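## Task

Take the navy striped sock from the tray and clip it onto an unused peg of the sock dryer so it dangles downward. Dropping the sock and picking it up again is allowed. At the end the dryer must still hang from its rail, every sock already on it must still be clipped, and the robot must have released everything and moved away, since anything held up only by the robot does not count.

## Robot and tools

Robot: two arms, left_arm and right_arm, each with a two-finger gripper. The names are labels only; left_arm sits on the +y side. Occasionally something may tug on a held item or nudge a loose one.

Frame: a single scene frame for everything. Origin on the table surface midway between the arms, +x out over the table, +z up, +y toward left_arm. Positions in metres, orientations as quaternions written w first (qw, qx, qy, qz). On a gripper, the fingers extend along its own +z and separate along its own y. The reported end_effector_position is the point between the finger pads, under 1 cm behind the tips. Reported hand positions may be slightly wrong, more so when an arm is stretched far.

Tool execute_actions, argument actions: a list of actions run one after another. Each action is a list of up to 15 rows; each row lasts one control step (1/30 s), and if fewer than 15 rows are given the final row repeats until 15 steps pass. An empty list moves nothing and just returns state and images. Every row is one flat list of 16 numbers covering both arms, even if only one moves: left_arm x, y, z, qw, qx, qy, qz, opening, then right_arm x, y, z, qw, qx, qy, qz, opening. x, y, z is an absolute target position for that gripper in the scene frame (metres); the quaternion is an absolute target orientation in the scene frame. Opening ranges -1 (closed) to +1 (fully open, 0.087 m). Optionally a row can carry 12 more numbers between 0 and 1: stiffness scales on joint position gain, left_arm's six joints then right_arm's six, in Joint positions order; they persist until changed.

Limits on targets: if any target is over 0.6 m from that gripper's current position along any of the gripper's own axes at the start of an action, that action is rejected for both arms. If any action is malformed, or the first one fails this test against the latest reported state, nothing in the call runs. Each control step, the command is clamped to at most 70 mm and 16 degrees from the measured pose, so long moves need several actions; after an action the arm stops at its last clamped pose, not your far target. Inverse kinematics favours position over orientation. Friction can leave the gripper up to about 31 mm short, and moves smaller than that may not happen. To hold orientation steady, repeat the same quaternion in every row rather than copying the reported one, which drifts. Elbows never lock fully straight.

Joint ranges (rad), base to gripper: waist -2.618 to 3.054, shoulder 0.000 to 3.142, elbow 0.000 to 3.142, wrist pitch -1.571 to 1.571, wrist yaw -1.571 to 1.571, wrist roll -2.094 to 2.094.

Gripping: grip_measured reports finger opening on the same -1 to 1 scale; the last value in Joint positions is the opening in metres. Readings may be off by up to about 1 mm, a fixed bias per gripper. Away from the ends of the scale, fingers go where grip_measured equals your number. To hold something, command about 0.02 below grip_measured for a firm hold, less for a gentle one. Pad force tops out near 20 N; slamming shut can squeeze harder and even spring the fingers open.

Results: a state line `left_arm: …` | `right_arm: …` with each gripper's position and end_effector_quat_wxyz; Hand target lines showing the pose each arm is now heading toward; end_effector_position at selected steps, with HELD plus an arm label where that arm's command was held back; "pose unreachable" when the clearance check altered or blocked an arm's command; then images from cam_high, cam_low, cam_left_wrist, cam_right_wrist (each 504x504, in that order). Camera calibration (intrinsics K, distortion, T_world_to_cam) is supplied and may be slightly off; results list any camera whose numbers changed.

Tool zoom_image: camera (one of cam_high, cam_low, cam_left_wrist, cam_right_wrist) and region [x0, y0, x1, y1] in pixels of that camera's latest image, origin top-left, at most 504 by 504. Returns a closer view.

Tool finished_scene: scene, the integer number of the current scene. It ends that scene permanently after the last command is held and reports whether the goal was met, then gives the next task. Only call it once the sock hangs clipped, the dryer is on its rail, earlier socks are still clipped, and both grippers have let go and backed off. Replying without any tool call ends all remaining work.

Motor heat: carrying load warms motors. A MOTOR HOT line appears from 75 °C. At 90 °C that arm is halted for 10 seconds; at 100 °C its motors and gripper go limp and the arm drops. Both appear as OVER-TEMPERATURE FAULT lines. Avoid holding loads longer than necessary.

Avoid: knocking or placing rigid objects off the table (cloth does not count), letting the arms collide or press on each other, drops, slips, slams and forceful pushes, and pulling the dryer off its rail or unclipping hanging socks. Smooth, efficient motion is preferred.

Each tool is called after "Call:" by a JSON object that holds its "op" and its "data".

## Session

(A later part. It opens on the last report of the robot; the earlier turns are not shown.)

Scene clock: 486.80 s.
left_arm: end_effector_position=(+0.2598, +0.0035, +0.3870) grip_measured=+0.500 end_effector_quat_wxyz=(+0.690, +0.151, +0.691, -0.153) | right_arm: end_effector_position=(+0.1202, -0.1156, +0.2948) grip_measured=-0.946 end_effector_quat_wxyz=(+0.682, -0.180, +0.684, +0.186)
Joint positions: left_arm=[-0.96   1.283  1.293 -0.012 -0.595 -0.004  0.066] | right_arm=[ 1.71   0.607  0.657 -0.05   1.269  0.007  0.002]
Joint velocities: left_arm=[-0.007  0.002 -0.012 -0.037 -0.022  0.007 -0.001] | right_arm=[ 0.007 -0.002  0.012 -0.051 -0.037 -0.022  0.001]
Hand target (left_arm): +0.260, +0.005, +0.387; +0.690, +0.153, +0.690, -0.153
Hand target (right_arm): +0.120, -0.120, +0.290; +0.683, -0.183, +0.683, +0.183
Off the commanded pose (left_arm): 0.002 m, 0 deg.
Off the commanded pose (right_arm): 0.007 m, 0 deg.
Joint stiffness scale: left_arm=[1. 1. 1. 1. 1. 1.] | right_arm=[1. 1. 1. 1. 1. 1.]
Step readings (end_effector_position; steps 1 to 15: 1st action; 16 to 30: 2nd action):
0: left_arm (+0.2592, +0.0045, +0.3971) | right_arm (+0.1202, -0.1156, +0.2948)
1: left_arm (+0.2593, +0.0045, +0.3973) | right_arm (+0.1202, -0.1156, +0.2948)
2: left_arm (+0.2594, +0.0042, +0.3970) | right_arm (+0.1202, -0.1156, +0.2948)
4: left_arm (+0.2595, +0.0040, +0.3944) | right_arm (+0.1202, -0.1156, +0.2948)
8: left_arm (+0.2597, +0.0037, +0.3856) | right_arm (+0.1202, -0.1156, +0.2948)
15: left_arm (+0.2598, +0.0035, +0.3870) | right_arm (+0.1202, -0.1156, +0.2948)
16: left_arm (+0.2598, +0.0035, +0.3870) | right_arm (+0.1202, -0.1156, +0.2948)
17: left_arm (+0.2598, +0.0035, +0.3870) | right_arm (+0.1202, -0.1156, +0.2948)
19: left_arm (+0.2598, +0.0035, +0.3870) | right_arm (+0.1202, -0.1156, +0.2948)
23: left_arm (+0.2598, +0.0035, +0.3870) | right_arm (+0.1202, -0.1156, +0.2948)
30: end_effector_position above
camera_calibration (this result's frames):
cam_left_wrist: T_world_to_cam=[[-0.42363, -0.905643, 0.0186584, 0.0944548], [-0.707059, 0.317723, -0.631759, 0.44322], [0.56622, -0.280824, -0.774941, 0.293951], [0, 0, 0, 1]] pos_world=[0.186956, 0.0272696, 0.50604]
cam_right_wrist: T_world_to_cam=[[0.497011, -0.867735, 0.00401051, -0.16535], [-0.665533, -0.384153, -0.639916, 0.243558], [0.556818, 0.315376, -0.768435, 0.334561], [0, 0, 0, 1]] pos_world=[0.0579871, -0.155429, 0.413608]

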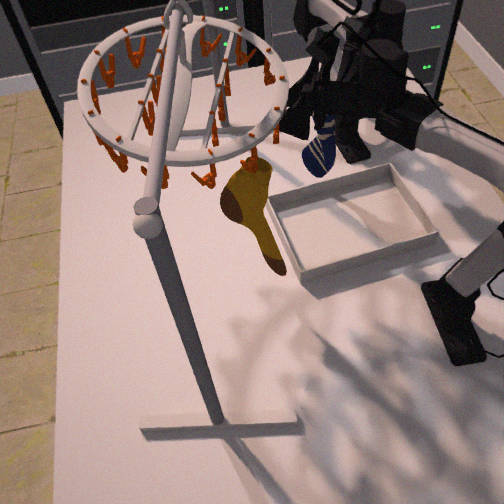

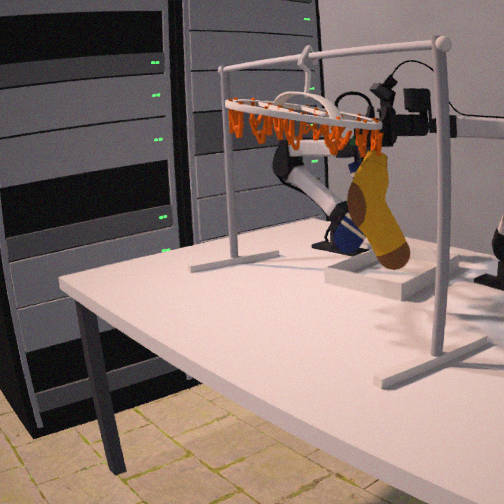

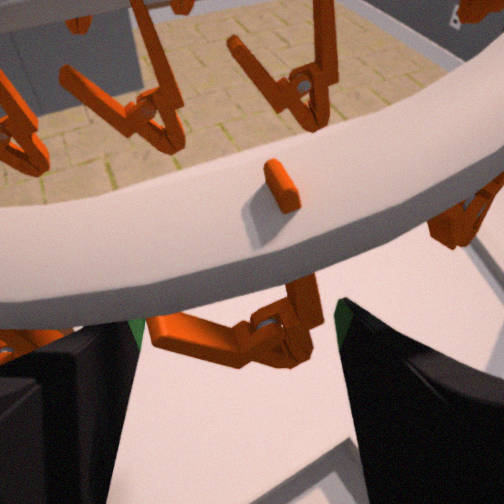

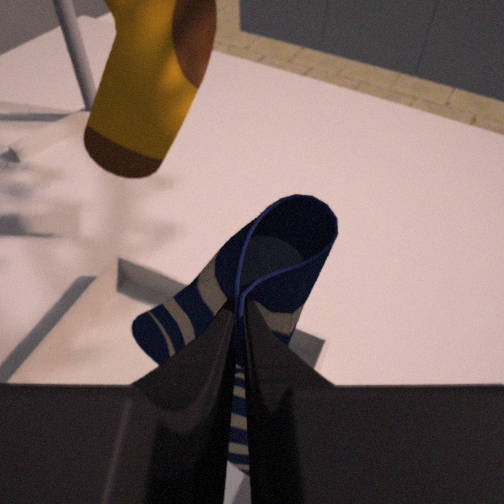

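Call:
{"op": "execute_actions", "data": {"actions": [[[0.26,0.005,0.387,0.69,0.153,0.69,-0.153,0.42,0.12,-0.12,0.29,0.683,-0.183,0.683,0.183,-1],[0.26,0.005,0.387,0.69,0.153,0.69,-0.153,0.34,0.12,-0.12,0.29,0.683,-0.183,0.683,0.183,-1],[0.26,0.005,0.387,0.69,0.153,0.69,-0.153,0.26,0.12,-0.12,0.29,0.683,-0.183,0.683,0.183,-1],[0.26,0.005,0.387,0.69,0.153,0.69,-0.153,0.18,0.12,-0.12,0.29,0.683,-0.183,0.683,0.183,-1],[0.26,0.005,0.387,0.69,0.153,0.69,-0.153,0.1,0.12,-0.12,0.29,0.683,-0.183,0.683,0.183,-1],[0.26,0.005,0.387,0.69,0.153,0.69,-0.153,0.03,0.12,-0.12,0.29,0.683,-0.183,0.683,0.183,-1],[0.26,0.005,0.387,0.69,0.153,0.69,-0.153,-0.04,0.12,-0.12,0.29,0.683,-0.183,0.683,0.183,-1],[0.26,0.005,0.387,0.69,0.153,0.69,-0.153,-0.1,0.12,-0.12,0.29,0.683,-0.183,0.683,0.183,-1],[0.26,0.005,0.387,0.69,0.153,0.69,-0.153,-0.16,0.12,-0.12,0.29,0.683,-0.183,0.683,0.183,-1],[0.26,0.005,0.387,0.69,0.153,0.69,-0.153,-0.22,0.12,-0.12,0.29,0.683,-0.183,0.683,0.183,-1],[0.26,0.005,0.387,0.69,0.153,0.69,-0.153,-0.28,0.12,-0.12,0.29,0.683,-0.183,0.683,0.183,-1]]]}}

Scene clock: 498.03 s.
left_arm: end_effector_position=(+0.2598, +0.0034, +0.3870) grip_measured=-0.244 end_effector_quat_wxyz=(+0.690, +0.152, +0.691, -0.153) | right_arm: end_effector_position=(+0.1202, -0.1156, +0.2948) grip_measured=-0.946 end_effector_quat_wxyz=(+0.682, -0.180, +0.684, +0.186)
Joint positions: left_arm=[-0.96   1.283  1.293 -0.012 -0.594 -0.004  0.033] | right_arm=[ 1.71   0.607  0.657 -0.05   1.269  0.007  0.002]
Joint velocities: left_arm=[ 0.007 -0.012  0.012 -0.051 -0.022 -0.022 -0.   ] | right_arm=[-0.007  0.012 -0.002 -0.022 -0.007 -0.022 -0.001]
Hand target (left_arm): +0.260, +0.005, +0.387; +0.690, +0.153, +0.690, -0.153
Hand target (right_arm): +0.120, -0.120, +0.290; +0.683, -0.183, +0.683, +0.183
Off the commanded pose (left_arm): 0.002 m, 0 deg.
Off the commanded pose (right_arm): 0.007 m, 0 deg.
Joint stiffness scale: left_arm=[1. 1. 1. 1. 1. 1.] | right_arm=[1. 1. 1. 1. 1. 1.]
Step readings (end_effector_position):
0: left_arm (+0.2598, +0.0035, +0.3870) | right_arm (+0.1202, -0.1156, +0.2948)
1: left_arm (+0.2598, +0.0035, +0.3870) | right_arm (+0.1202, -0.1156, +0.2948)
2: left_arm (+0.2598, +0.0035, +0.3870) | right_arm (+0.1202, -0.1156, +0.2948)
4: left_arm (+0.2598, +0.0035, +0.3870) | right_arm (+0.1202, -0.1156, +0.2948)
8: left_arm (+0.2598, +0.0035, +0.3870) | right_arm (+0.1202, -0.1156, +0.2948)
15: end_effector_position above
camera_calibration (this result's frames):
cam_left_wrist: T_world_to_cam=[[-0.423975, -0.905482, 0.018659, 0.0944768], [-0.706939, 0.317993, -0.631758, 0.443187], [0.566112, -0.281041, -0.774941, 0.293978], [0, 0, 0, 1]] pos_world=[0.186937, 0.0272368, 0.50604]
cam_right_wrist: T_world_to_cam=[[0.497011, -0.867735, 0.00401051, -0.16535], [-0.665533, -0.384153, -0.639916, 0.243558], [0.556818, 0.315376, -0.768435, 0.334561], [0, 0, 0, 1]] pos_world=[0.0579871, -0.155429, 0.413608]

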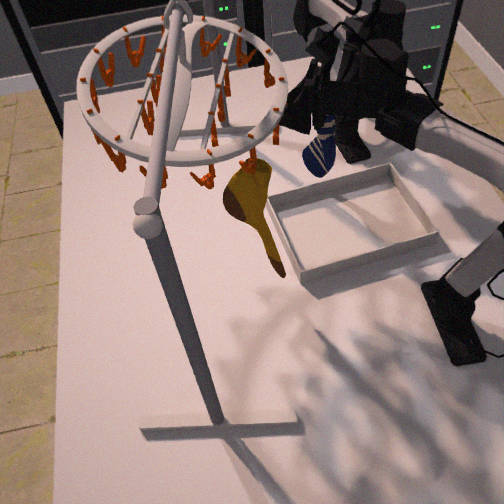

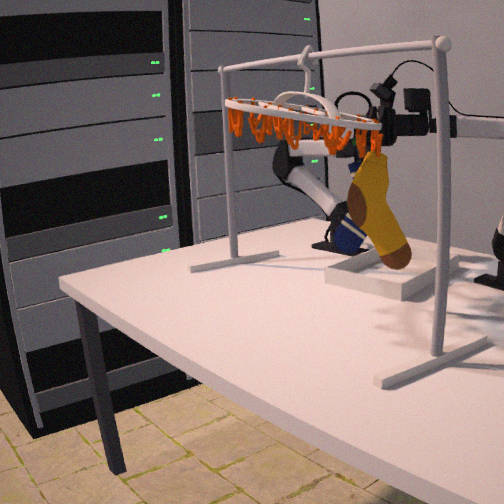

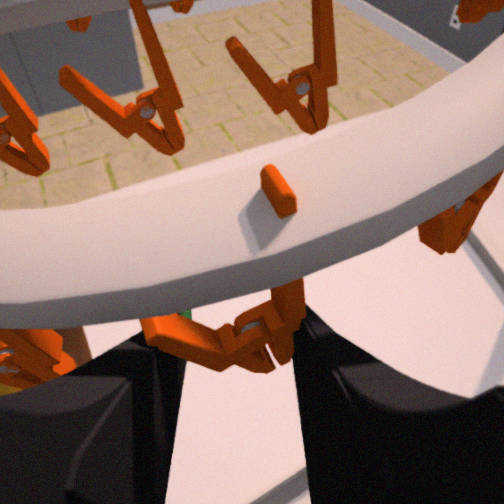

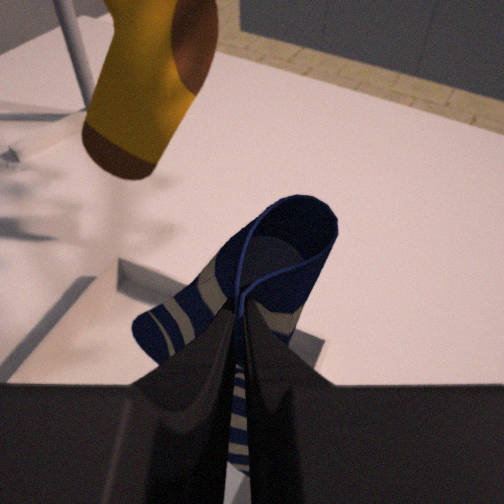

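Call:
{"op": "execute_actions", "data": {"actions": [[[0.26,0.005,0.387,0.69,0.153,0.69,-0.153,-0.1,0.12,-0.12,0.29,0.683,-0.183,0.683,0.183,-1],[0.26,0.005,0.387,0.69,0.153,0.69,-0.153,0.1,0.12,-0.12,0.29,0.683,-0.183,0.683,0.183,-1],[0.26,0.005,0.387,0.69,0.153,0.69,-0.153,0.3,0.12,-0.12,0.29,0.683,-0.183,0.683,0.183,-1],[0.26,0.005,0.387,0.69,0.153,0.69,-0.153,0.5,0.12,-0.12,0.29,0.683,-0.183,0.683,0.183,-1],[0.252,0.009,0.385,0.69,0.153,0.69,-0.153,0.5,0.12,-0.12,0.29,0.683,-0.183,0.683,0.183,-1],[0.244,0.013,0.383,0.69,0.153,0.69,-0.153,0.5,0.12,-0.12,0.29,0.683,-0.183,0.683,0.183,-1],[0.236,0.017,0.381,0.69,0.153,0.69,-0.153,0.5,0.12,-0.12,0.29,0.683,-0.183,0.683,0.183,-1],[0.228,0.02,0.38,0.69,0.153,0.69,-0.153,0.5,0.12,-0.12,0.29,0.683,-0.183,0.683,0.183,-1],[0.22,0.024,0.38,0.69,0.153,0.69,-0.153,0.5,0.12,-0.12,0.29,0.683,-0.183,0.683,0.183,-1],[0.215,0.026,0.38,0.69,0.153,0.69,-0.153,0.5,0.12,-0.12,0.29,0.683,-0.183,0.683,0.183,-1]],[[0.212,0.027,0.385,0.76,0.135,0.61,-0.168,0.5,0.12,-0.12,0.29,0.683,-0.183,0.683,0.183,-1]],[[0.212,0.027,0.39,0.823,0.116,0.524,-0.182,0.5,0.12,-0.12,0.29,0.683,-0.183,0.683,0.183,-1]],[[0.212,0.027,0.39,0.823,0.116,0.524,-0.182,0.5,0.12,-0.12,0.29,0.683,-0.183,0.683,0.183,-1]]]}}

Scene clock: 528.23 s.
left_arm: end_effector_position=(+0.2102, +0.0326, +0.4030) grip_measured=+0.500 end_effector_quat_wxyz=(+0.827, +0.101, +0.519, -0.190) | right_arm: end_effector_position=(+0.1202, -0.1156, +0.2948) grip_measured=-0.946 end_effector_quat_wxyz=(+0.682, -0.180, +0.684, +0.186)
Joint positions: left_arm=[-1.094  1.111  0.759  0.94  -0.654  0.351  0.066] | right_arm=[ 1.71   0.607  0.657 -0.05   1.269  0.007  0.002]
Joint velocities: left_arm=[-0.012 -0.002 -0.007  0.022  0.051 -0.051  0.   ] | right_arm=[-0.022  0.012 -0.022  0.037  0.022 -0.037 -0.001]
Hand target (left_arm): +0.212, +0.027, +0.390; +0.823, +0.116, +0.524, -0.182
Hand target (right_arm): +0.120, -0.120, +0.290; +0.683, -0.183, +0.683, +0.183
Off the commanded pose (left_arm): 0.014 m, 2 deg.
Off the commanded pose (right_arm): 0.007 m, 0 deg.
Joint stiffness scale: left_arm=[1. 1. 1. 1. 1. 1.] | right_arm=[1. 1. 1. 1. 1. 1.]
Step readings (end_effector_position; steps 1 to 15: 1st action; 16 to 30: 2nd action; 31 to 45: 3rd action; 46 to 60: 4th action):
0: left_arm (+0.2598, +0.0034, +0.3870) | right_arm (+0.1202, -0.1156, +0.2948)
1: left_arm (+0.2598, +0.0034, +0.3870) | right_arm (+0.1202, -0.1156, +0.2948)
2: left_arm (+0.2598, +0.0034, +0.3870) | right_arm (+0.1202, -0.1156, +0.2948)
4: left_arm (+0.2598, +0.0034, +0.3870) | right_arm (+0.1202, -0.1156, +0.2948)
8: left_arm (+0.2482, +0.0085, +0.3822) | right_arm (+0.1202, -0.1156, +0.2948)
15: left_arm (+0.2156, +0.0222, +0.3931) | right_arm (+0.1202, -0.1156, +0.2948)
16: left_arm (+0.2154, +0.0233, +0.3944) | right_arm (+0.1202, -0.1156, +0.2948)
17: left_arm (+0.2133, +0.0256, +0.3903) | right_arm (+0.1202, -0.1156, +0.2948)
19: left_arm (+0.2106, +0.0279, +0.3763) | right_arm (+0.1202, -0.1156, +0.2948)
23: left_arm (+0.2117, +0.0268, +0.3670) | right_arm (+0.1202, -0.1156, +0.2948)
30: left_arm (+0.2124, +0.0287, +0.3886) | right_arm (+0.1202, -0.1156, +0.2948)
31: left_arm (+0.2123, +0.0287, +0.3907) | right_arm (+0.1202, -0.1156, +0.2948)
32: left_arm (+0.2116, +0.0298, +0.3895) | right_arm (+0.1202, -0.1156, +0.2948)
34: left_arm (+0.2115, +0.0297, +0.3793) | right_arm (+0.1202, -0.1156, +0.2948)
38: left_arm (+0.2125, +0.0267, +0.3745) | right_arm (+0.1202, -0.1156, +0.2948)
45: left_arm (+0.2105, +0.0304, +0.3956) | right_arm (+0.1202, -0.1156, +0.2948)
46: left_arm (+0.2103, +0.0309, +0.3973) | right_arm (+0.1202, -0.1156, +0.2948)
47: left_arm (+0.2103, +0.0313, +0.3986) | right_arm (+0.1202, -0.1156, +0.2948)
49: left_arm (+0.2103, +0.0316, +0.4001) | right_arm (+0.1202, -0.1156, +0.2948)
53: left_arm (+0.2104, +0.0319, +0.4014) | right_arm (+0.1202, -0.1156, +0.2948)
60: end_effector_position above
camera_calibration (this result's frames):
cam_left_wrist: T_world_to_cam=[[-0.429366, -0.902102, 0.0430858, 0.0908063], [-0.392008, 0.143177, -0.908752, 0.460047], [0.813618, -0.407078, -0.415107, 0.149691], [0, 0, 0, 1]] pos_world=[0.0975396, 0.0769842, 0.476294]
cam_right_wrist: T_world_to_cam=[[0.497011, -0.867735, 0.00401051, -0.16535], [-0.665533, -0.384153, -0.639916, 0.243558], [0.556818, 0.315376, -0.768435, 0.334561], [0, 0, 0, 1]] pos_world=[0.0579871, -0.155429, 0.413608]

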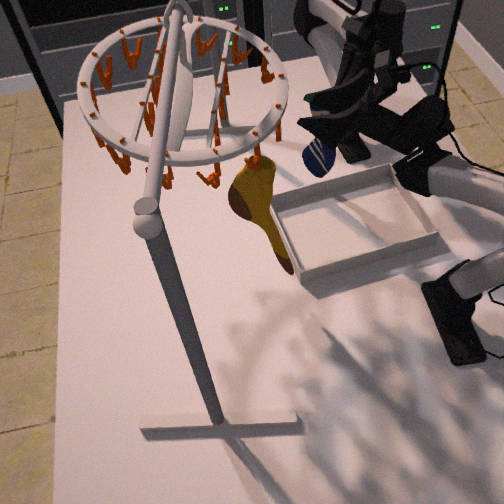

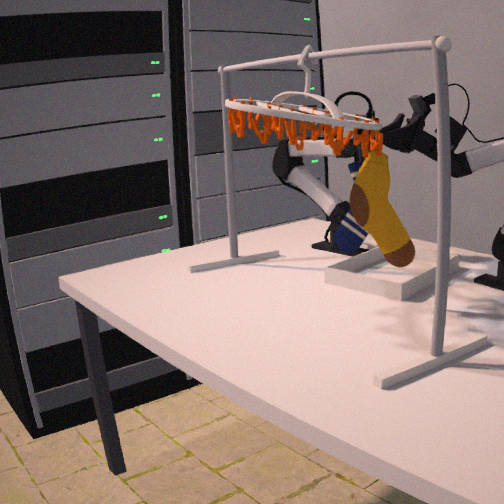

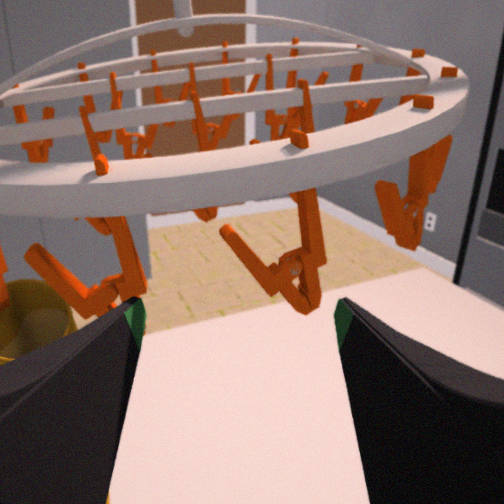

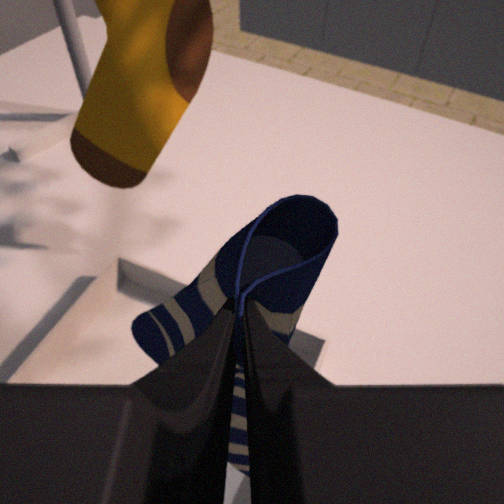

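Call:
{"op": "execute_actions", "data": {"actions": [[[0.211,0.025,0.392,0.826,0.105,0.526,-0.165,0.5,0.12,-0.12,0.29,0.683,-0.183,0.683,0.183,-1],[0.212,0.02,0.392,0.829,0.097,0.528,-0.15,0.5,0.12,-0.12,0.29,0.683,-0.183,0.683,0.183,-1],[0.213,0.015,0.392,0.833,0.084,0.53,-0.1315,0.5,0.12,-0.12,0.29,0.683,-0.183,0.683,0.183,-1],[0.215,0.009,0.392,0.833,0.084,0.53,-0.1315,0.5,0.12,-0.12,0.29,0.683,-0.183,0.683,0.183,-1]],[[0.215,0.009,0.392,0.833,0.084,0.53,-0.1315,0.5,0.12,-0.12,0.29,0.683,-0.183,0.683,0.183,-1]]]}}

Scene clock: 545.03 s.
left_arm: end_effector_position=(+0.2156, +0.0101, +0.3851) grip_measured=+0.500 end_effector_quat_wxyz=(+0.831, +0.092, +0.532, -0.130) | right_arm: end_effector_position=(+0.1202, -0.1156, +0.2948) grip_measured=-0.946 end_effector_quat_wxyz=(+0.682, -0.180, +0.684, +0.186)
Joint positions: left_arm=[-1.165  1.29   0.804  1.125 -0.799  0.504  0.066] | right_arm=[ 1.71   0.607  0.657 -0.05   1.269  0.007  0.002]
Joint velocities: left_arm=[ 0.017  0.007  0.017 -0.081  0.007 -0.022  0.   ] | right_arm=[-0.027  0.017  0.007  0.081  0.037 -0.007  0.001]
Hand target (left_arm): +0.215, +0.009, +0.392; +0.833, +0.084, +0.530, -0.132
Hand target (right_arm): +0.120, -0.120, +0.290; +0.683, -0.183, +0.683, +0.183
Off the commanded pose (left_arm): 0.007 m, 1 deg.
Off the commanded pose (right_arm): 0.007 m, 0 deg.
Joint stiffness scale: left_arm=[1. 1. 1. 1. 1. 1.] | right_arm=[1. 1. 1. 1. 1. 1.]
Step readings (end_effector_position; steps 1 to 15: 1st action; 16 to 30: 2nd action):
0: left_arm (+0.2102, +0.0328, +0.4033) | right_arm (+0.1202, -0.1156, +0.2948)
1: left_arm (+0.2102, +0.0329, +0.4030) | right_arm (+0.1202, -0.1156, +0.2948)
2: left_arm (+0.2094, +0.0314, +0.4022) | right_arm (+0.1202, -0.1156, +0.2948)
4: left_arm (+0.2078, +0.0208, +0.3988) | right_arm (+0.1202, -0.1156, +0.2948)
8: left_arm (+0.2125, +0.0013, +0.3815) | right_arm (+0.1202, -0.1156, +0.2948)
15: left_arm (+0.2155, +0.0070, +0.3821) | right_arm (+0.1202, -0.1156, +0.2948)
16: left_arm (+0.2155, +0.0077, +0.3827) | right_arm (+0.1202, -0.1156, +0.2948)
17: left_arm (+0.2155, +0.0082, +0.3833) | right_arm (+0.1202, -0.1156, +0.2948)
19: left_arm (+0.2155, +0.0089, +0.3840) | right_arm (+0.1202, -0.1156, +0.2948)
23: left_arm (+0.2155, +0.0097, +0.3847) | right_arm (+0.1202, -0.1156, +0.2948)
30: end_effector_position above
camera_calibration (this result's frames):
cam_left_wrist: T_world_to_cam=[[-0.324074, -0.946031, -0.000674079, 0.0681924], [-0.416308, 0.143251, -0.897868, 0.450216], [0.849508, -0.290695, -0.440265, 0.12957], [0, 0, 0, 1]] pos_world=[0.0994572, 0.0376836, 0.461326]
cam_right_wrist: T_world_to_cam=[[0.497011, -0.867735, 0.00401051, -0.16535], [-0.665533, -0.384153, -0.639916, 0.243558], [0.556818, 0.315376, -0.768435, 0.334561], [0, 0, 0, 1]] pos_world=[0.0579871, -0.155429, 0.413608]

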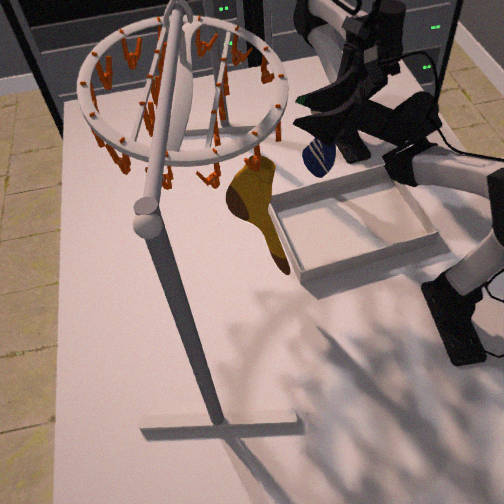

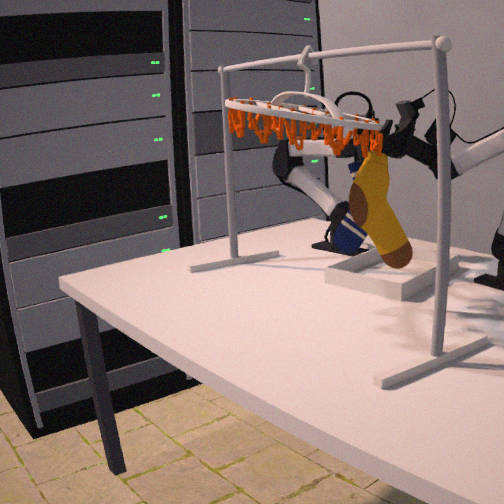

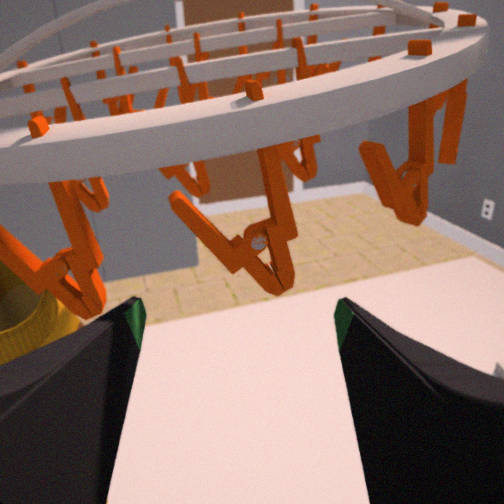

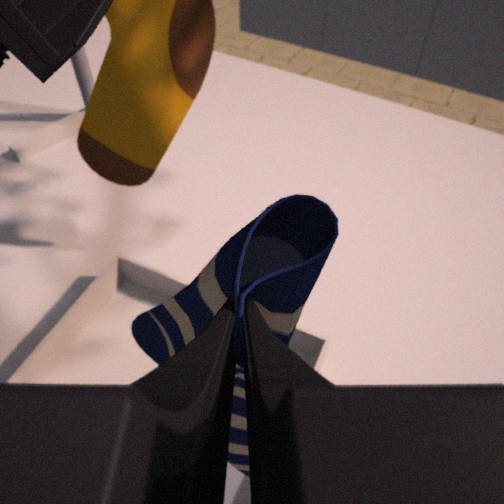

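Call:
{"op": "execute_actions", "data": {"actions": [[[0.218,0.008,0.395,0.833,0.084,0.53,-0.1315,0.5,0.12,-0.125,0.29,0.683,-0.183,0.683,0.183,-1],[0.221,0.007,0.397,0.833,0.084,0.53,-0.1315,0.5,0.12,-0.125,0.29,0.683,-0.183,0.683,0.183,-1],[0.224,0.006,0.399,0.833,0.084,0.53,-0.1315,0.5,0.12,-0.125,0.29,0.683,-0.183,0.683,0.183,-1],[0.227,0.005,0.401,0.833,0.084,0.53,-0.1315,0.5,0.12,-0.125,0.29,0.683,-0.183,0.683,0.183,-1],[0.23,0.004,0.402,0.833,0.084,0.53,-0.1315,0.5,0.12,-0.125,0.29,0.683,-0.183,0.683,0.183,-1],[0.233,0.003,0.403,0.833,0.084,0.53,-0.1315,0.5,0.12,-0.125,0.29,0.683,-0.183,0.683,0.183,-1]],[[0.233,0.003,0.403,0.833,0.084,0.53,-0.1315,0.5,0.12,-0.125,0.29,0.683,-0.183,0.683,0.183,-1]]]}}

Scene clock: 555.17 s.
left_arm: end_effector_position=(+0.2291, +0.0072, +0.4030) grip_measured=+0.500 end_effector_quat_wxyz=(+0.834, +0.081, +0.529, -0.132) | right_arm: end_effector_position=(+0.1203, -0.1208, +0.2976) grip_measured=-0.946 end_effector_quat_wxyz=(+0.683, -0.175, +0.683, +0.192)
Joint positions: left_arm=[-1.123  1.315  0.886  1.068 -0.774  0.474  0.066] | right_arm=[ 1.719  0.58   0.657 -0.058  1.278  0.006  0.002]
Joint velocities: left_arm=[ 0.002 -0.007  0.022  0.007  0.022 -0.066 -0.001] | right_arm=[-0.002  0.012  0.002  0.007 -0.037  0.007 -0.   ]
Hand target (left_arm): +0.233, +0.003, +0.403; +0.833, +0.084, +0.530, -0.131
Hand target (right_arm): +0.120, -0.125, +0.290; +0.683, -0.183, +0.683, +0.183
Off the commanded pose (left_arm): 0.006 m, 0 deg.
Off the commanded pose (right_arm): 0.009 m, 1 deg.
Joint stiffness scale: left_arm=[1. 1. 1. 1. 1. 1.] | right_arm=[1. 1. 1. 1. 1. 1.]
Step readings (end_effector_position; steps 1 to 15: 1st action; 16 to 30: 2nd action):
0: left_arm (+0.2155, +0.0102, +0.3853) | right_arm (+0.1202, -0.1156, +0.2948)
1: left_arm (+0.2156, +0.0102, +0.3860) | right_arm (+0.1201, -0.1160, +0.2950)
2: left_arm (+0.2157, +0.0098, +0.3879) | right_arm (+0.1200, -0.1169, +0.2955)
4: left_arm (+0.2177, +0.0098, +0.3957) | right_arm (+0.1201, -0.1190, +0.2971)
8: left_arm (+0.2270, +0.0122, +0.4077) | right_arm (+0.1202, -0.1205, +0.2980)
15: left_arm (+0.2291, +0.0084, +0.4041) | right_arm (+0.1202, -0.1207, +0.2978)
16: left_arm (+0.2291, +0.0080, +0.4037) | right_arm (+0.1202, -0.1207, +0.2978)
17: left_arm (+0.2291, +0.0078, +0.4035) | right_arm (+0.1202, -0.1208, +0.2977)
19: left_arm (+0.2291, +0.0076, +0.4033) | right_arm (+0.1203, -0.1208, +0.2977)
23: left_arm (+0.2291, +0.0074, +0.4031) | right_arm (+0.1203, -0.1208, +0.2976)
30: end_effector_position above
camera_calibration (this result's frames):
cam_left_wrist: T_world_to_cam=[[-0.315768, -0.948667, 0.0179477, 0.0604718], [-0.412651, 0.120271, -0.902914, 0.473679], [0.854406, -0.292518, -0.429446, 0.119604], [0, 0, 0, 1]] pos_world=[0.112369, 0.0353839, 0.47797]
cam_right_wrist: T_world_to_cam=[[0.497325, -0.867481, -0.0120327, -0.165182], [-0.667665, -0.373841, -0.64379, 0.246045], [0.553978, 0.328207, -0.765107, 0.339247], [0, 0, 0, 1]] pos_world=[0.0584899, -0.162653, 0.415974]

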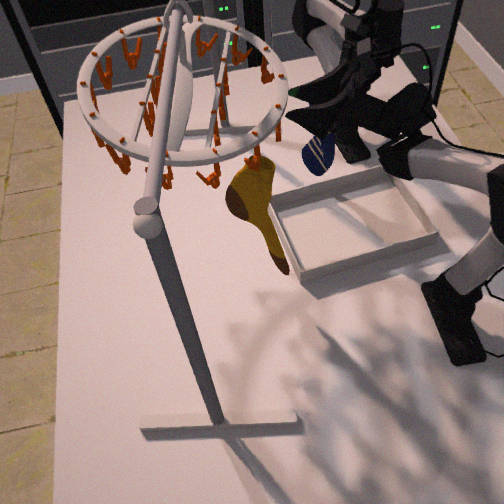

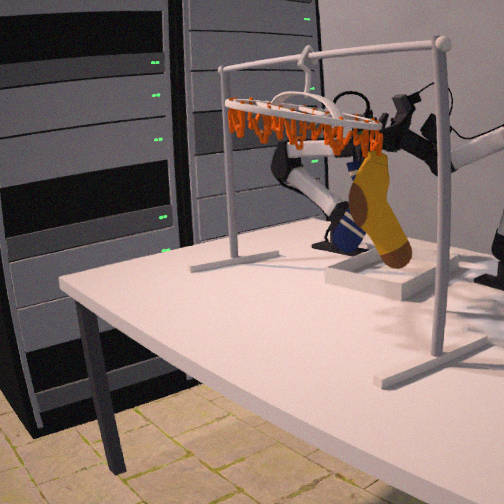

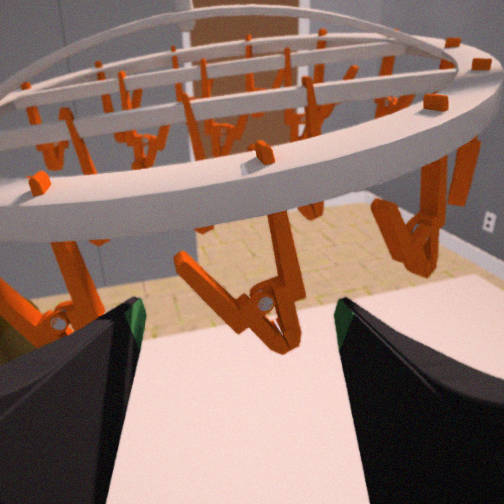

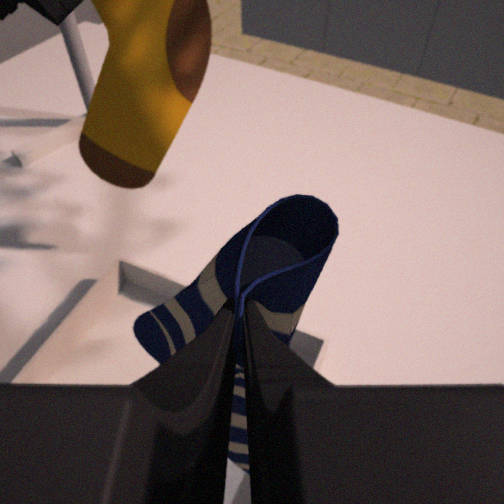

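Call:
{"op": "execute_actions", "data": {"actions": [[[0.236,0.003,0.404,0.833,0.084,0.53,-0.1315,0.5,0.12,-0.125,0.29,0.683,-0.183,0.683,0.183,-1],[0.239,0.002,0.405,0.833,0.084,0.53,-0.1315,0.5,0.12,-0.125,0.29,0.683,-0.183,0.683,0.183,-1],[0.242,0.001,0.406,0.833,0.084,0.53,-0.1315,0.5,0.12,-0.125,0.29,0.683,-0.183,0.683,0.183,-1],[0.245,0,0.407,0.833,0.084,0.53,-0.1315,0.5,0.12,-0.125,0.29,0.683,-0.183,0.683,0.183,-1],[0.248,-0.001,0.408,0.833,0.084,0.53,-0.1315,0.5,0.12,-0.125,0.29,0.683,-0.183,0.683,0.183,-1],[0.251,-0.002,0.409,0.833,0.084,0.53,-0.1315,0.5,0.12,-0.125,0.29,0.683,-0.183,0.683,0.183,-1]],[[0.251,-0.002,0.409,0.833,0.084,0.53,-0.1315,0.5,0.12,-0.125,0.29,0.683,-0.183,0.683,0.183,-1]]]}}

Scene clock: 565.90 s.
left_arm: end_effector_position=(+0.2467, +0.0019, +0.4093) grip_measured=+0.500 end_effector_quat_wxyz=(+0.834, +0.081, +0.529, -0.132) | right_arm: end_effector_position=(+0.1203, -0.1209, +0.2976) grip_measured=-0.946 end_effector_quat_wxyz=(+0.683, -0.175, +0.683, +0.192)
Joint positions: left_arm=[-1.07   1.352  0.945  1.018 -0.73   0.432  0.066] | right_arm=[ 1.719  0.58   0.657 -0.058  1.278  0.006  0.002]
Joint velocities: left_arm=[ 0.017 -0.007  0.007  0.022  0.022 -0.081  0.   ] | right_arm=[ 0.012 -0.022  0.007  0.007 -0.007 -0.022 -0.   ]
Hand target (left_arm): +0.251, -0.002, +0.409; +0.833, +0.084, +0.530, -0.131
Hand target (right_arm): +0.120, -0.125, +0.290; +0.683, -0.183, +0.683, +0.183
Off the commanded pose (left_arm): 0.006 m, 0 deg.
Off the commanded pose (right_arm): 0.009 m, 1 deg.
Joint stiffness scale: left_arm=[1. 1. 1. 1. 1. 1.] | right_arm=[1. 1. 1. 1. 1. 1.]
Step readings (end_effector_position; steps 1 to 15: 1st action; 16 to 30: 2nd action):
0: left_arm (+0.2291, +0.0072, +0.4029) | right_arm (+0.1203, -0.1208, +0.2976)
1: left_arm (+0.2294, +0.0071, +0.4029) | right_arm (+0.1203, -0.1208, +0.2976)
2: left_arm (+0.2305, +0.0073, +0.4032) | right_arm (+0.1203, -0.1209, +0.2976)
4: left_arm (+0.2350, +0.0076, +0.4061) | right_arm (+0.1203, -0.1209, +0.2976)
8: left_arm (+0.2455, +0.0068, +0.4115) | right_arm (+0.1203, -0.1209, +0.2976)
15: left_arm (+0.2468, +0.0030, +0.4098) | right_arm (+0.1203, -0.1209, +0.2976)
16: left_arm (+0.2468, +0.0028, +0.4097) | right_arm (+0.1203, -0.1209, +0.2976)
17: left_arm (+0.2468, +0.0027, +0.4096) | right_arm (+0.1203, -0.1209, +0.2976)
19: left_arm (+0.2468, +0.0024, +0.4095) | right_arm (+0.1203, -0.1209, +0.2976)
23: left_arm (+0.2467, +0.0021, +0.4093) | right_arm (+0.1203, -0.1209, +0.2976)
30: end_effector_position above
camera_calibration (this result's frames):
cam_left_wrist: T_world_to_cam=[[-0.31594, -0.948611, 0.0178743, 0.0609576], [-0.411966, 0.120188, -0.903238, 0.487183], [0.854673, -0.292732, -0.428767, 0.105373], [0, 0, 0, 1]] pos_world=[0.129902, 0.0301175, 0.484133]
cam_right_wrist: T_world_to_cam=[[0.496995, -0.867675, -0.0116692, -0.165356], [-0.667756, -0.373826, -0.643705, 0.245998], [0.554164, 0.32771, -0.765185, 0.339153], [0, 0, 0, 1]] pos_world=[0.0585015, -0.162658, 0.415935]

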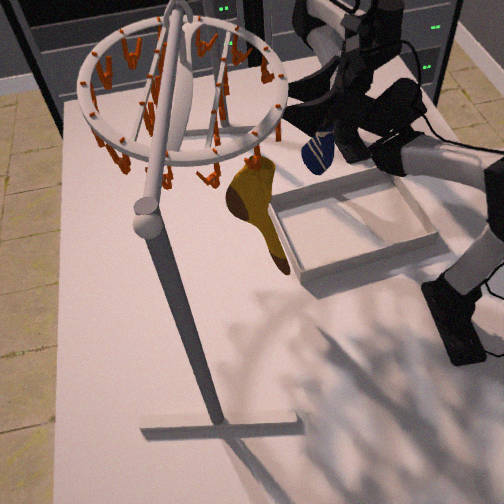

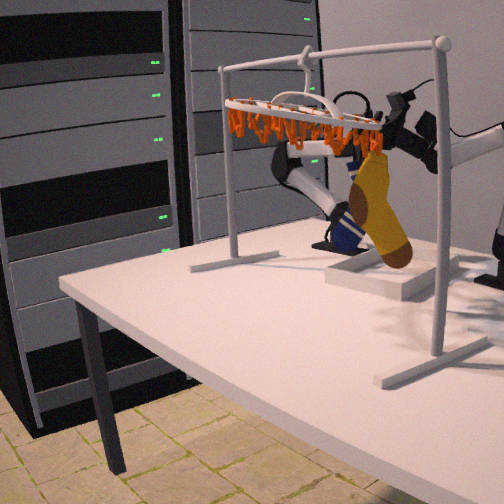

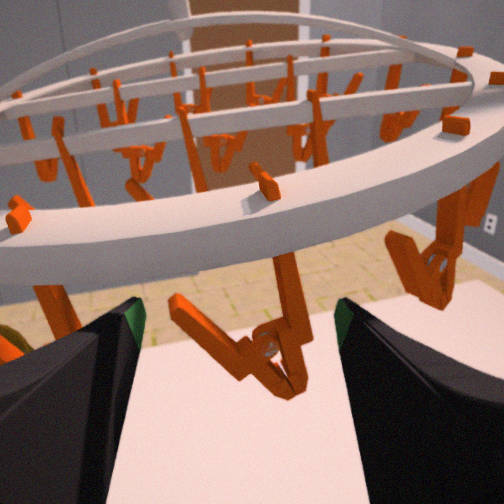

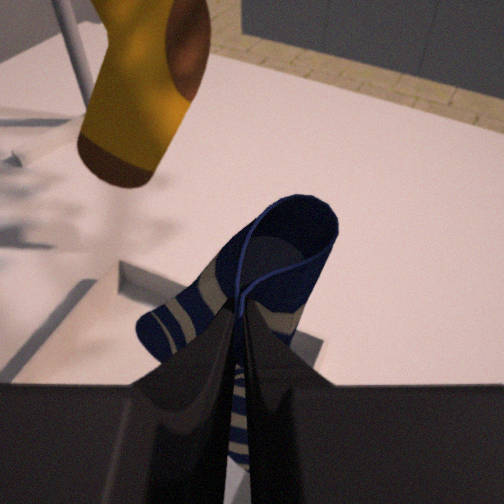

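Call:
{"op": "execute_actions", "data": {"actions": [[[0.253,-0.003,0.41,0.833,0.084,0.53,-0.1315,0.5,0.12,-0.125,0.29,0.683,-0.183,0.683,0.183,-1],[0.255,-0.003,0.41,0.833,0.084,0.53,-0.1315,0.5,0.12,-0.125,0.29,0.683,-0.183,0.683,0.183,-1],[0.257,-0.004,0.411,0.833,0.084,0.53,-0.1315,0.5,0.12,-0.125,0.29,0.683,-0.183,0.683,0.183,-1]],[[0.257,-0.004,0.411,0.833,0.084,0.53,-0.1315,0.4,0.12,-0.125,0.29,0.683,-0.183,0.683,0.183,-1],[0.257,-0.004,0.411,0.833,0.084,0.53,-0.1315,0.32,0.12,-0.125,0.29,0.683,-0.183,0.683,0.183,-1],[0.257,-0.004,0.411,0.833,0.084,0.53,-0.1315,0.24,0.12,-0.125,0.29,0.683,-0.183,0.683,0.183,-1],[0.257,-0.004,0.411,0.833,0.084,0.53,-0.1315,0.16,0.12,-0.125,0.29,0.683,-0.183,0.683,0.183,-1]]]}}

Scene clock: 573.47 s.
left_arm: end_effector_position=(+0.2524, +0.0003, +0.4121) grip_measured=+0.160 end_effector_quat_wxyz=(+0.835, +0.080, +0.528, -0.133) | right_arm: end_effector_position=(+0.1203, -0.1209, +0.2976) grip_measured=-0.946 end_effector_quat_wxyz=(+0.683, -0.175, +0.683, +0.192)
Joint positions: left_arm=[-1.054  1.365  0.967  1.003 -0.717  0.42   0.051] | right_arm=[ 1.719  0.58   0.657 -0.058  1.278  0.006  0.002]
Joint velocities: left_arm=[-0.002 -0.002 -0.012  0.007 -0.066 -0.037  0.001] | right_arm=[ 0.002  0.002  0.002 -0.051 -0.037 -0.007 -0.   ]
Hand target (left_arm): +0.257, -0.004, +0.411; +0.833, +0.084, +0.530, -0.132
Hand target (right_arm): +0.120, -0.125, +0.290; +0.683, -0.183, +0.683, +0.183
Off the commanded pose (left_arm): 0.006 m, 1 deg.
Off the commanded pose (right_arm): 0.009 m, 1 deg.
Joint stiffness scale: left_arm=[1. 1. 1. 1. 1. 1.] | right_arm=[1. 1. 1. 1. 1. 1.]
Step readings (end_effector_position; steps 1 to 15: 1st action; 16 to 30: 2nd action):
0: left_arm (+0.2467, +0.0019, +0.4092) | right_arm (+0.1203, -0.1209, +0.2976)
1: left_arm (+0.2468, +0.0019, +0.4093) | right_arm (+0.1203, -0.1209, +0.2976)
2: left_arm (+0.2474, +0.0019, +0.4096) | right_arm (+0.1203, -0.1209, +0.2976)
4: left_arm (+0.2502, +0.0019, +0.4118) | right_arm (+0.1203, -0.1209, +0.2976)
8: left_arm (+0.2525, +0.0014, +0.4127) | right_arm (+0.1203, -0.1209, +0.2976)
15: left_arm (+0.2525, +0.0006, +0.4121) | right_arm (+0.1203, -0.1209, +0.2976)
16: left_arm (+0.2525, +0.0006, +0.4121) | right_arm (+0.1203, -0.1209, +0.2976)
17: left_arm (+0.2524, +0.0005, +0.4121) | right_arm (+0.1203, -0.1209, +0.2976)
19: left_arm (+0.2524, +0.0004, +0.4121) | right_arm (+0.1203, -0.1209, +0.2976)
23: left_arm (+0.2524, +0.0004, +0.4120) | right_arm (+0.1203, -0.1209, +0.2976)
30: end_effector_position above
camera_calibration (this result's frames):
cam_left_wrist: T_world_to_cam=[[-0.316051, -0.94855, 0.0190709, 0.0607042], [-0.410916, 0.118741, -0.903907, 0.492284], [0.855137, -0.293517, -0.427303, 0.100507], [0, 0, 0, 1]] pos_world=[0.135526, 0.0286271, 0.486768]
cam_right_wrist: T_world_to_cam=[[0.496995, -0.867675, -0.0116692, -0.165356], [-0.667756, -0.373826, -0.643705, 0.245998], [0.554164, 0.32771, -0.765185, 0.339153], [0, 0, 0, 1]] pos_world=[0.0585015, -0.162658, 0.415935]

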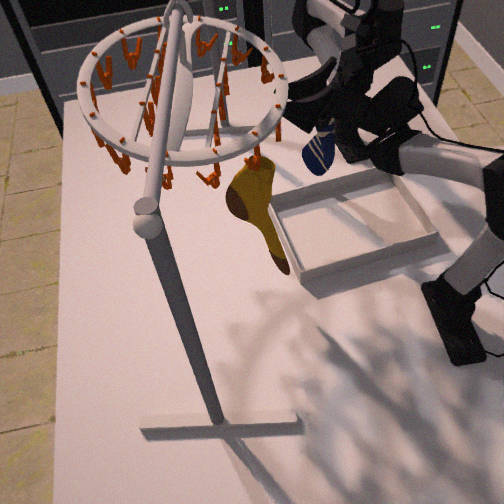

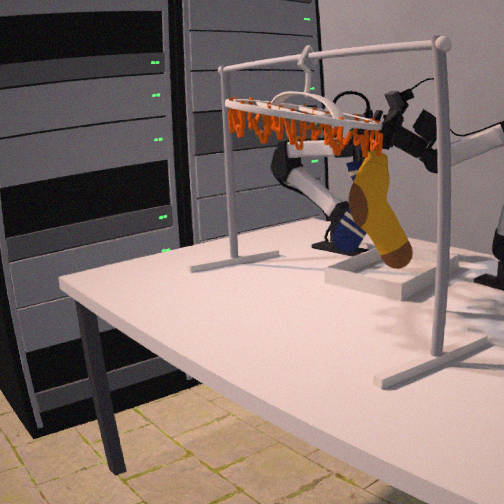

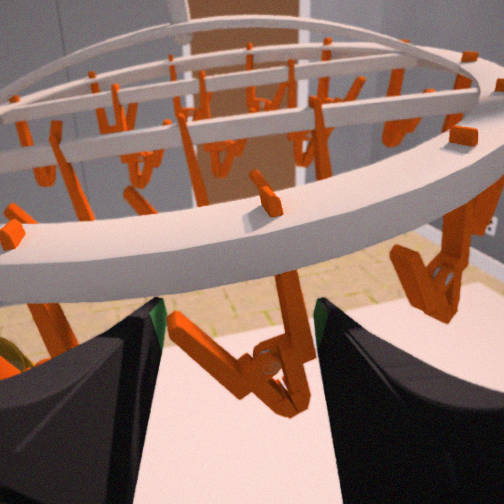

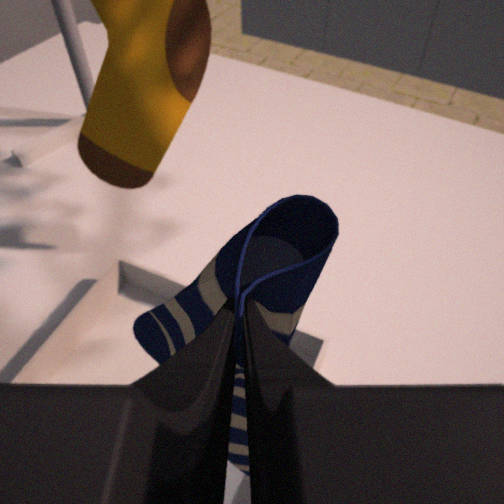

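Looks good: handle top beside the pad. Close slowly.

Call:
{"op": "execute_actions", "data": {"actions": [[[0.257,-0.004,0.411,0.833,0.084,0.53,-0.1315,0.1,0.12,-0.125,0.29,0.683,-0.183,0.683,0.183,-1],[0.257,-0.004,0.411,0.833,0.084,0.53,-0.1315,0.05,0.12,-0.125,0.29,0.683,-0.183,0.683,0.183,-1],[0.257,-0.004,0.411,0.833,0.084,0.53,-0.1315,0,0.12,-0.125,0.29,0.683,-0.183,0.683,0.183,-1],[0.257,-0.004,0.411,0.833,0.084,0.53,-0.1315,-0.05,0.12,-0.125,0.29,0.683,-0.183,0.683,0.183,-1],[0.257,-0.004,0.411,0.833,0.084,0.53,-0.1315,-0.1,0.12,-0.125,0.29,0.683,-0.183,0.683,0.183,-1],[0.257,-0.004,0.411,0.833,0.084,0.53,-0.1315,-0.15,0.12,-0.125,0.29,0.683,-0.183,0.683,0.183,-1],[0.257,-0.004,0.411,0.833,0.084,0.53,-0.1315,-0.2,0.12,-0.125,0.29,0.683,-0.183,0.683,0.183,-1],[0.257,-0.004,0.411,0.833,0.084,0.53,-0.1315,-0.25,0.12,-0.125,0.29,0.683,-0.183,0.683,0.183,-1],[0.257,-0.004,0.411,0.833,0.084,0.53,-0.1315,-0.3,0.12,-0.125,0.29,0.683,-0.183,0.683,0.183,-1],[0.257,-0.004,0.411,0.833,0.084,0.53,-0.1315,-0.3,0.12,-0.125,0.29,0.683,-0.183,0.683,0.183,-1]]]}}

Scene clock: 584.30 s.
left_arm: end_effector_position=(+0.2523, -0.0001, +0.4120) grip_measured=-0.108 end_effector_quat_wxyz=(+0.835, +0.081, +0.528, -0.133) | right_arm: end_effector_position=(+0.1203, -0.1209, +0.2976) grip_measured=-0.946 end_effector_quat_wxyz=(+0.683, -0.175, +0.683, +0.192)
Joint positions: left_arm=[-1.054  1.365  0.967  1.002 -0.715  0.419  0.039] | right_arm=[ 1.719  0.58   0.657 -0.058  1.278  0.006  0.002]
Joint velocities: left_arm=[-0.002  0.002 -0.012 -0.007  0.022  0.037 -0.004] | right_arm=[ 0.007 -0.017  0.017 -0.037 -0.051  0.007 -0.001]
Hand target (left_arm): +0.257, -0.004, +0.411; +0.833, +0.084, +0.530, -0.131
Hand target (right_arm): +0.120, -0.125, +0.290; +0.683, -0.183, +0.683, +0.183
Off the commanded pose (left_arm): 0.006 m, 0 deg.
Off the commanded pose (right_arm): 0.009 m, 1 deg.
Joint stiffness scale: left_arm=[1. 1. 1. 1. 1. 1.] | right_arm=[1. 1. 1. 1. 1. 1.]
Step readings (end_effector_position):
0: left_arm (+0.2524, +0.0003, +0.4121) | right_arm (+0.1203, -0.1209, +0.2976)
1: left_arm (+0.2524, +0.0003, +0.4121) | right_arm (+0.1203, -0.1209, +0.2976)
2: left_arm (+0.2524, +0.0003, +0.4120) | right_arm (+0.1203, -0.1209, +0.2976)
4: left_arm (+0.2524, +0.0003, +0.4120) | right_arm (+0.1203, -0.1209, +0.2976)
8: left_arm (+0.2523, -0.0001, +0.4120) | right_arm (+0.1203, -0.1209, +0.2976)
15: end_effector_position above
camera_calibration (this result's frames):
cam_left_wrist: T_world_to_cam=[[-0.317701, -0.948023, 0.0178393, 0.0612428], [-0.410369, 0.120513, -0.903921, 0.492098], [0.854789, -0.294498, -0.427326, 0.100538], [0, 0, 0, 1]] pos_world=[0.13546, 0.0283634, 0.486688]
cam_right_wrist: T_world_to_cam=[[0.496995, -0.867675, -0.0116692, -0.165356], [-0.667756, -0.373826, -0.643705, 0.245998], [0.554164, 0.32771, -0.765185, 0.339153], [0, 0, 0, 1]] pos_world=[0.0585015, -0.162658, 0.415935]

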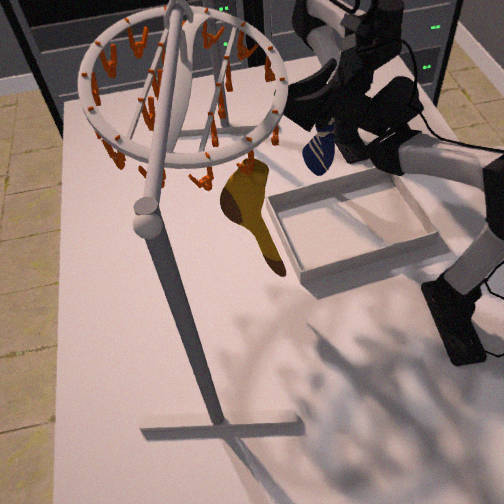

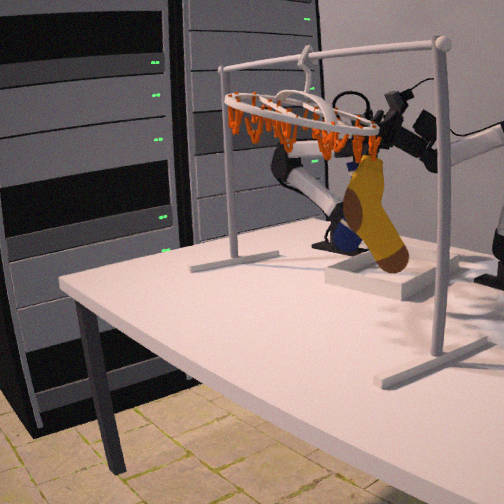

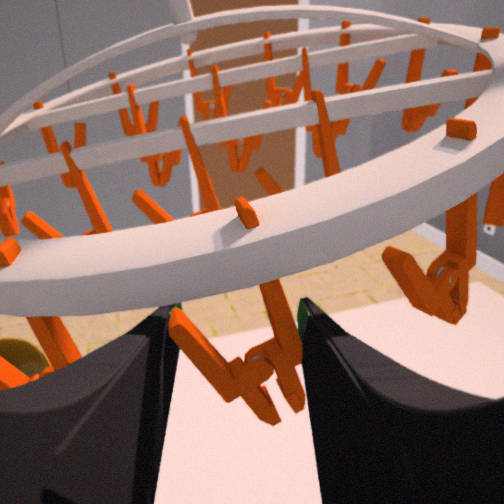

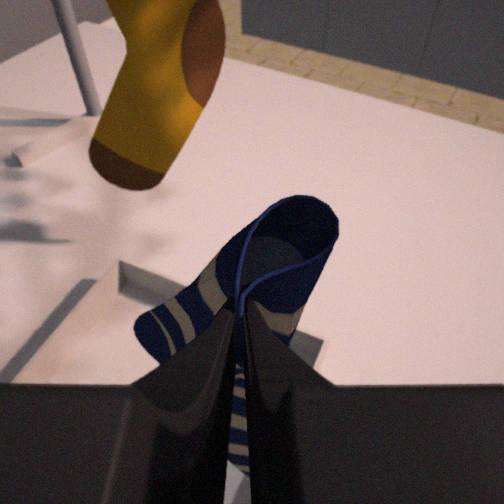

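Call:
{"op": "execute_actions", "data": {"actions": [[[0.257,-0.004,0.411,0.833,0.084,0.53,-0.1315,-0.35,0.12,-0.125,0.29,0.683,-0.183,0.683,0.183,-1],[0.257,-0.004,0.411,0.833,0.084,0.53,-0.1315,-0.4,0.12,-0.125,0.29,0.683,-0.183,0.683,0.183,-1],[0.257,-0.004,0.411,0.833,0.084,0.53,-0.1315,-0.45,0.12,-0.125,0.29,0.683,-0.183,0.683,0.183,-1],[0.257,-0.004,0.411,0.833,0.084,0.53,-0.1315,-0.5,0.12,-0.125,0.29,0.683,-0.183,0.683,0.183,-1]]]}}

Call:
{"op": "zoom_image", "data": {"camera": "cam_left_wrist", "region": [130, 250, 380, 500]}}

Scene clock: 595.20 s.
left_arm: end_effector_position=(+0.2523, -0.0001, +0.4120) grip_measured=-0.117 end_effector_quat_wxyz=(+0.835, +0.081, +0.528, -0.133) | right_arm: end_effector_position=(+0.1203, -0.1209, +0.2976) grip_measured=-0.946 end_effector_quat_wxyz=(+0.683, -0.175, +0.683, +0.192)
Joint positions: left_arm=[-1.054  1.365  0.967  1.002 -0.715  0.419  0.039] | right_arm=[ 1.719  0.58   0.657 -0.058  1.278  0.006  0.002]
Joint velocities: left_arm=[ 0.012 -0.007  0.012  0.051 -0.037  0.022  0.001] | right_arm=[ 0.027  0.007 -0.002  0.007  0.007  0.007  0.   ]
Hand target (left_arm): +0.257, -0.004, +0.411; +0.833, +0.084, +0.530, -0.131
Hand target (right_arm): +0.120, -0.125, +0.290; +0.683, -0.183, +0.683, +0.183
Off the commanded pose (left_arm): 0.006 m, 0 deg.
Off the commanded pose (right_arm): 0.009 m, 1 deg.
Joint stiffness scale: left_arm=[1. 1. 1. 1. 1. 1.] | right_arm=[1. 1. 1. 1. 1. 1.]
Step readings (end_effector_position):
0: left_arm (+0.2523, -0.0001, +0.4120) | right_arm (+0.1203, -0.1209, +0.2976)
1: left_arm (+0.2523, -0.0001, +0.4120) | right_arm (+0.1203, -0.1209, +0.2976)
2: left_arm (+0.2523, -0.0001, +0.4120) | right_arm (+0.1203, -0.1209, +0.2976)
4: left_arm (+0.2523, -0.0001, +0.4120) | right_arm (+0.1203, -0.1209, +0.2976)
8: left_arm (+0.2523, -0.0001, +0.4120) | right_arm (+0.1203, -0.1209, +0.2976)
15: end_effector_position above
camera_calibration (this result's frames):
cam_left_wrist: T_world_to_cam=[[-0.317701, -0.948023, 0.0178393, 0.0612428], [-0.410369, 0.120513, -0.903921, 0.492098], [0.854789, -0.294498, -0.427326, 0.100538], [0, 0, 0, 1]] pos_world=[0.13546, 0.0283634, 0.486688]
cam_right_wrist: T_world_to_cam=[[0.496995, -0.867675, -0.0116692, -0.165356], [-0.667756, -0.373826, -0.643705, 0.245998], [0.554164, 0.32771, -0.765185, 0.339153], [0, 0, 0, 1]] pos_world=[0.0585015, -0.162658, 0.415935]

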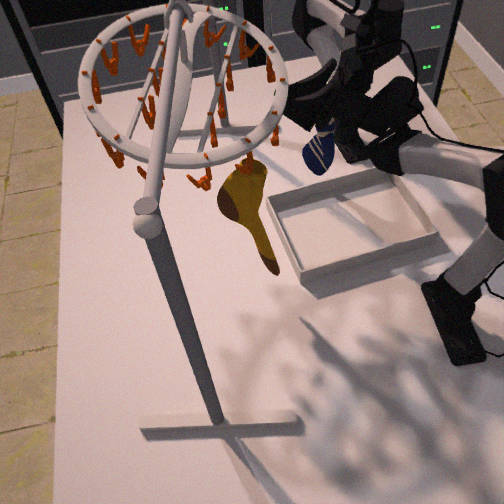

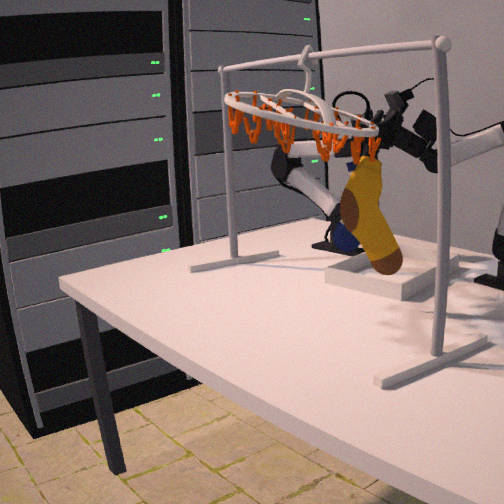

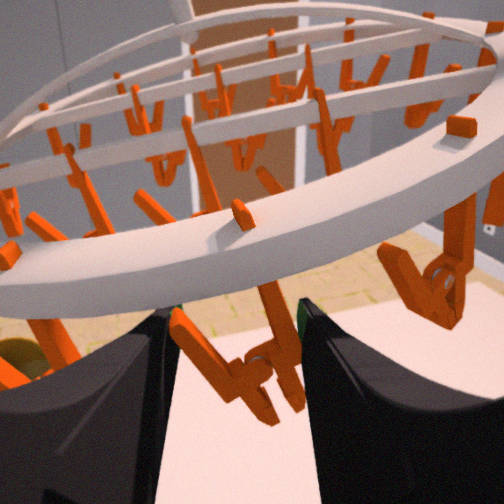

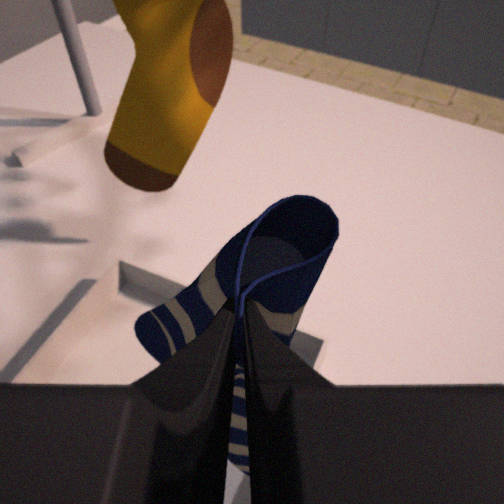

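Region (130, 250, 380, 500) of cam_left_wrist's 504x504 image, scaled by 2.016, with more detail than that image has.

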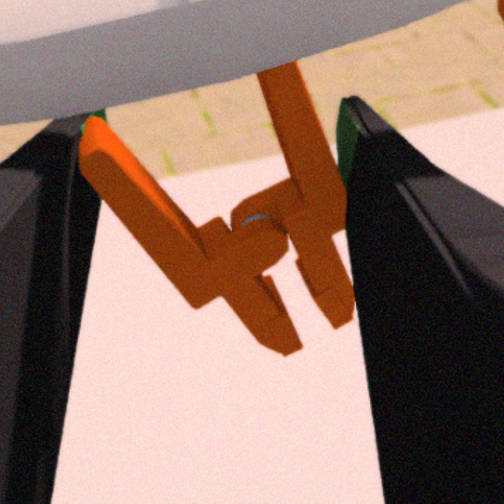

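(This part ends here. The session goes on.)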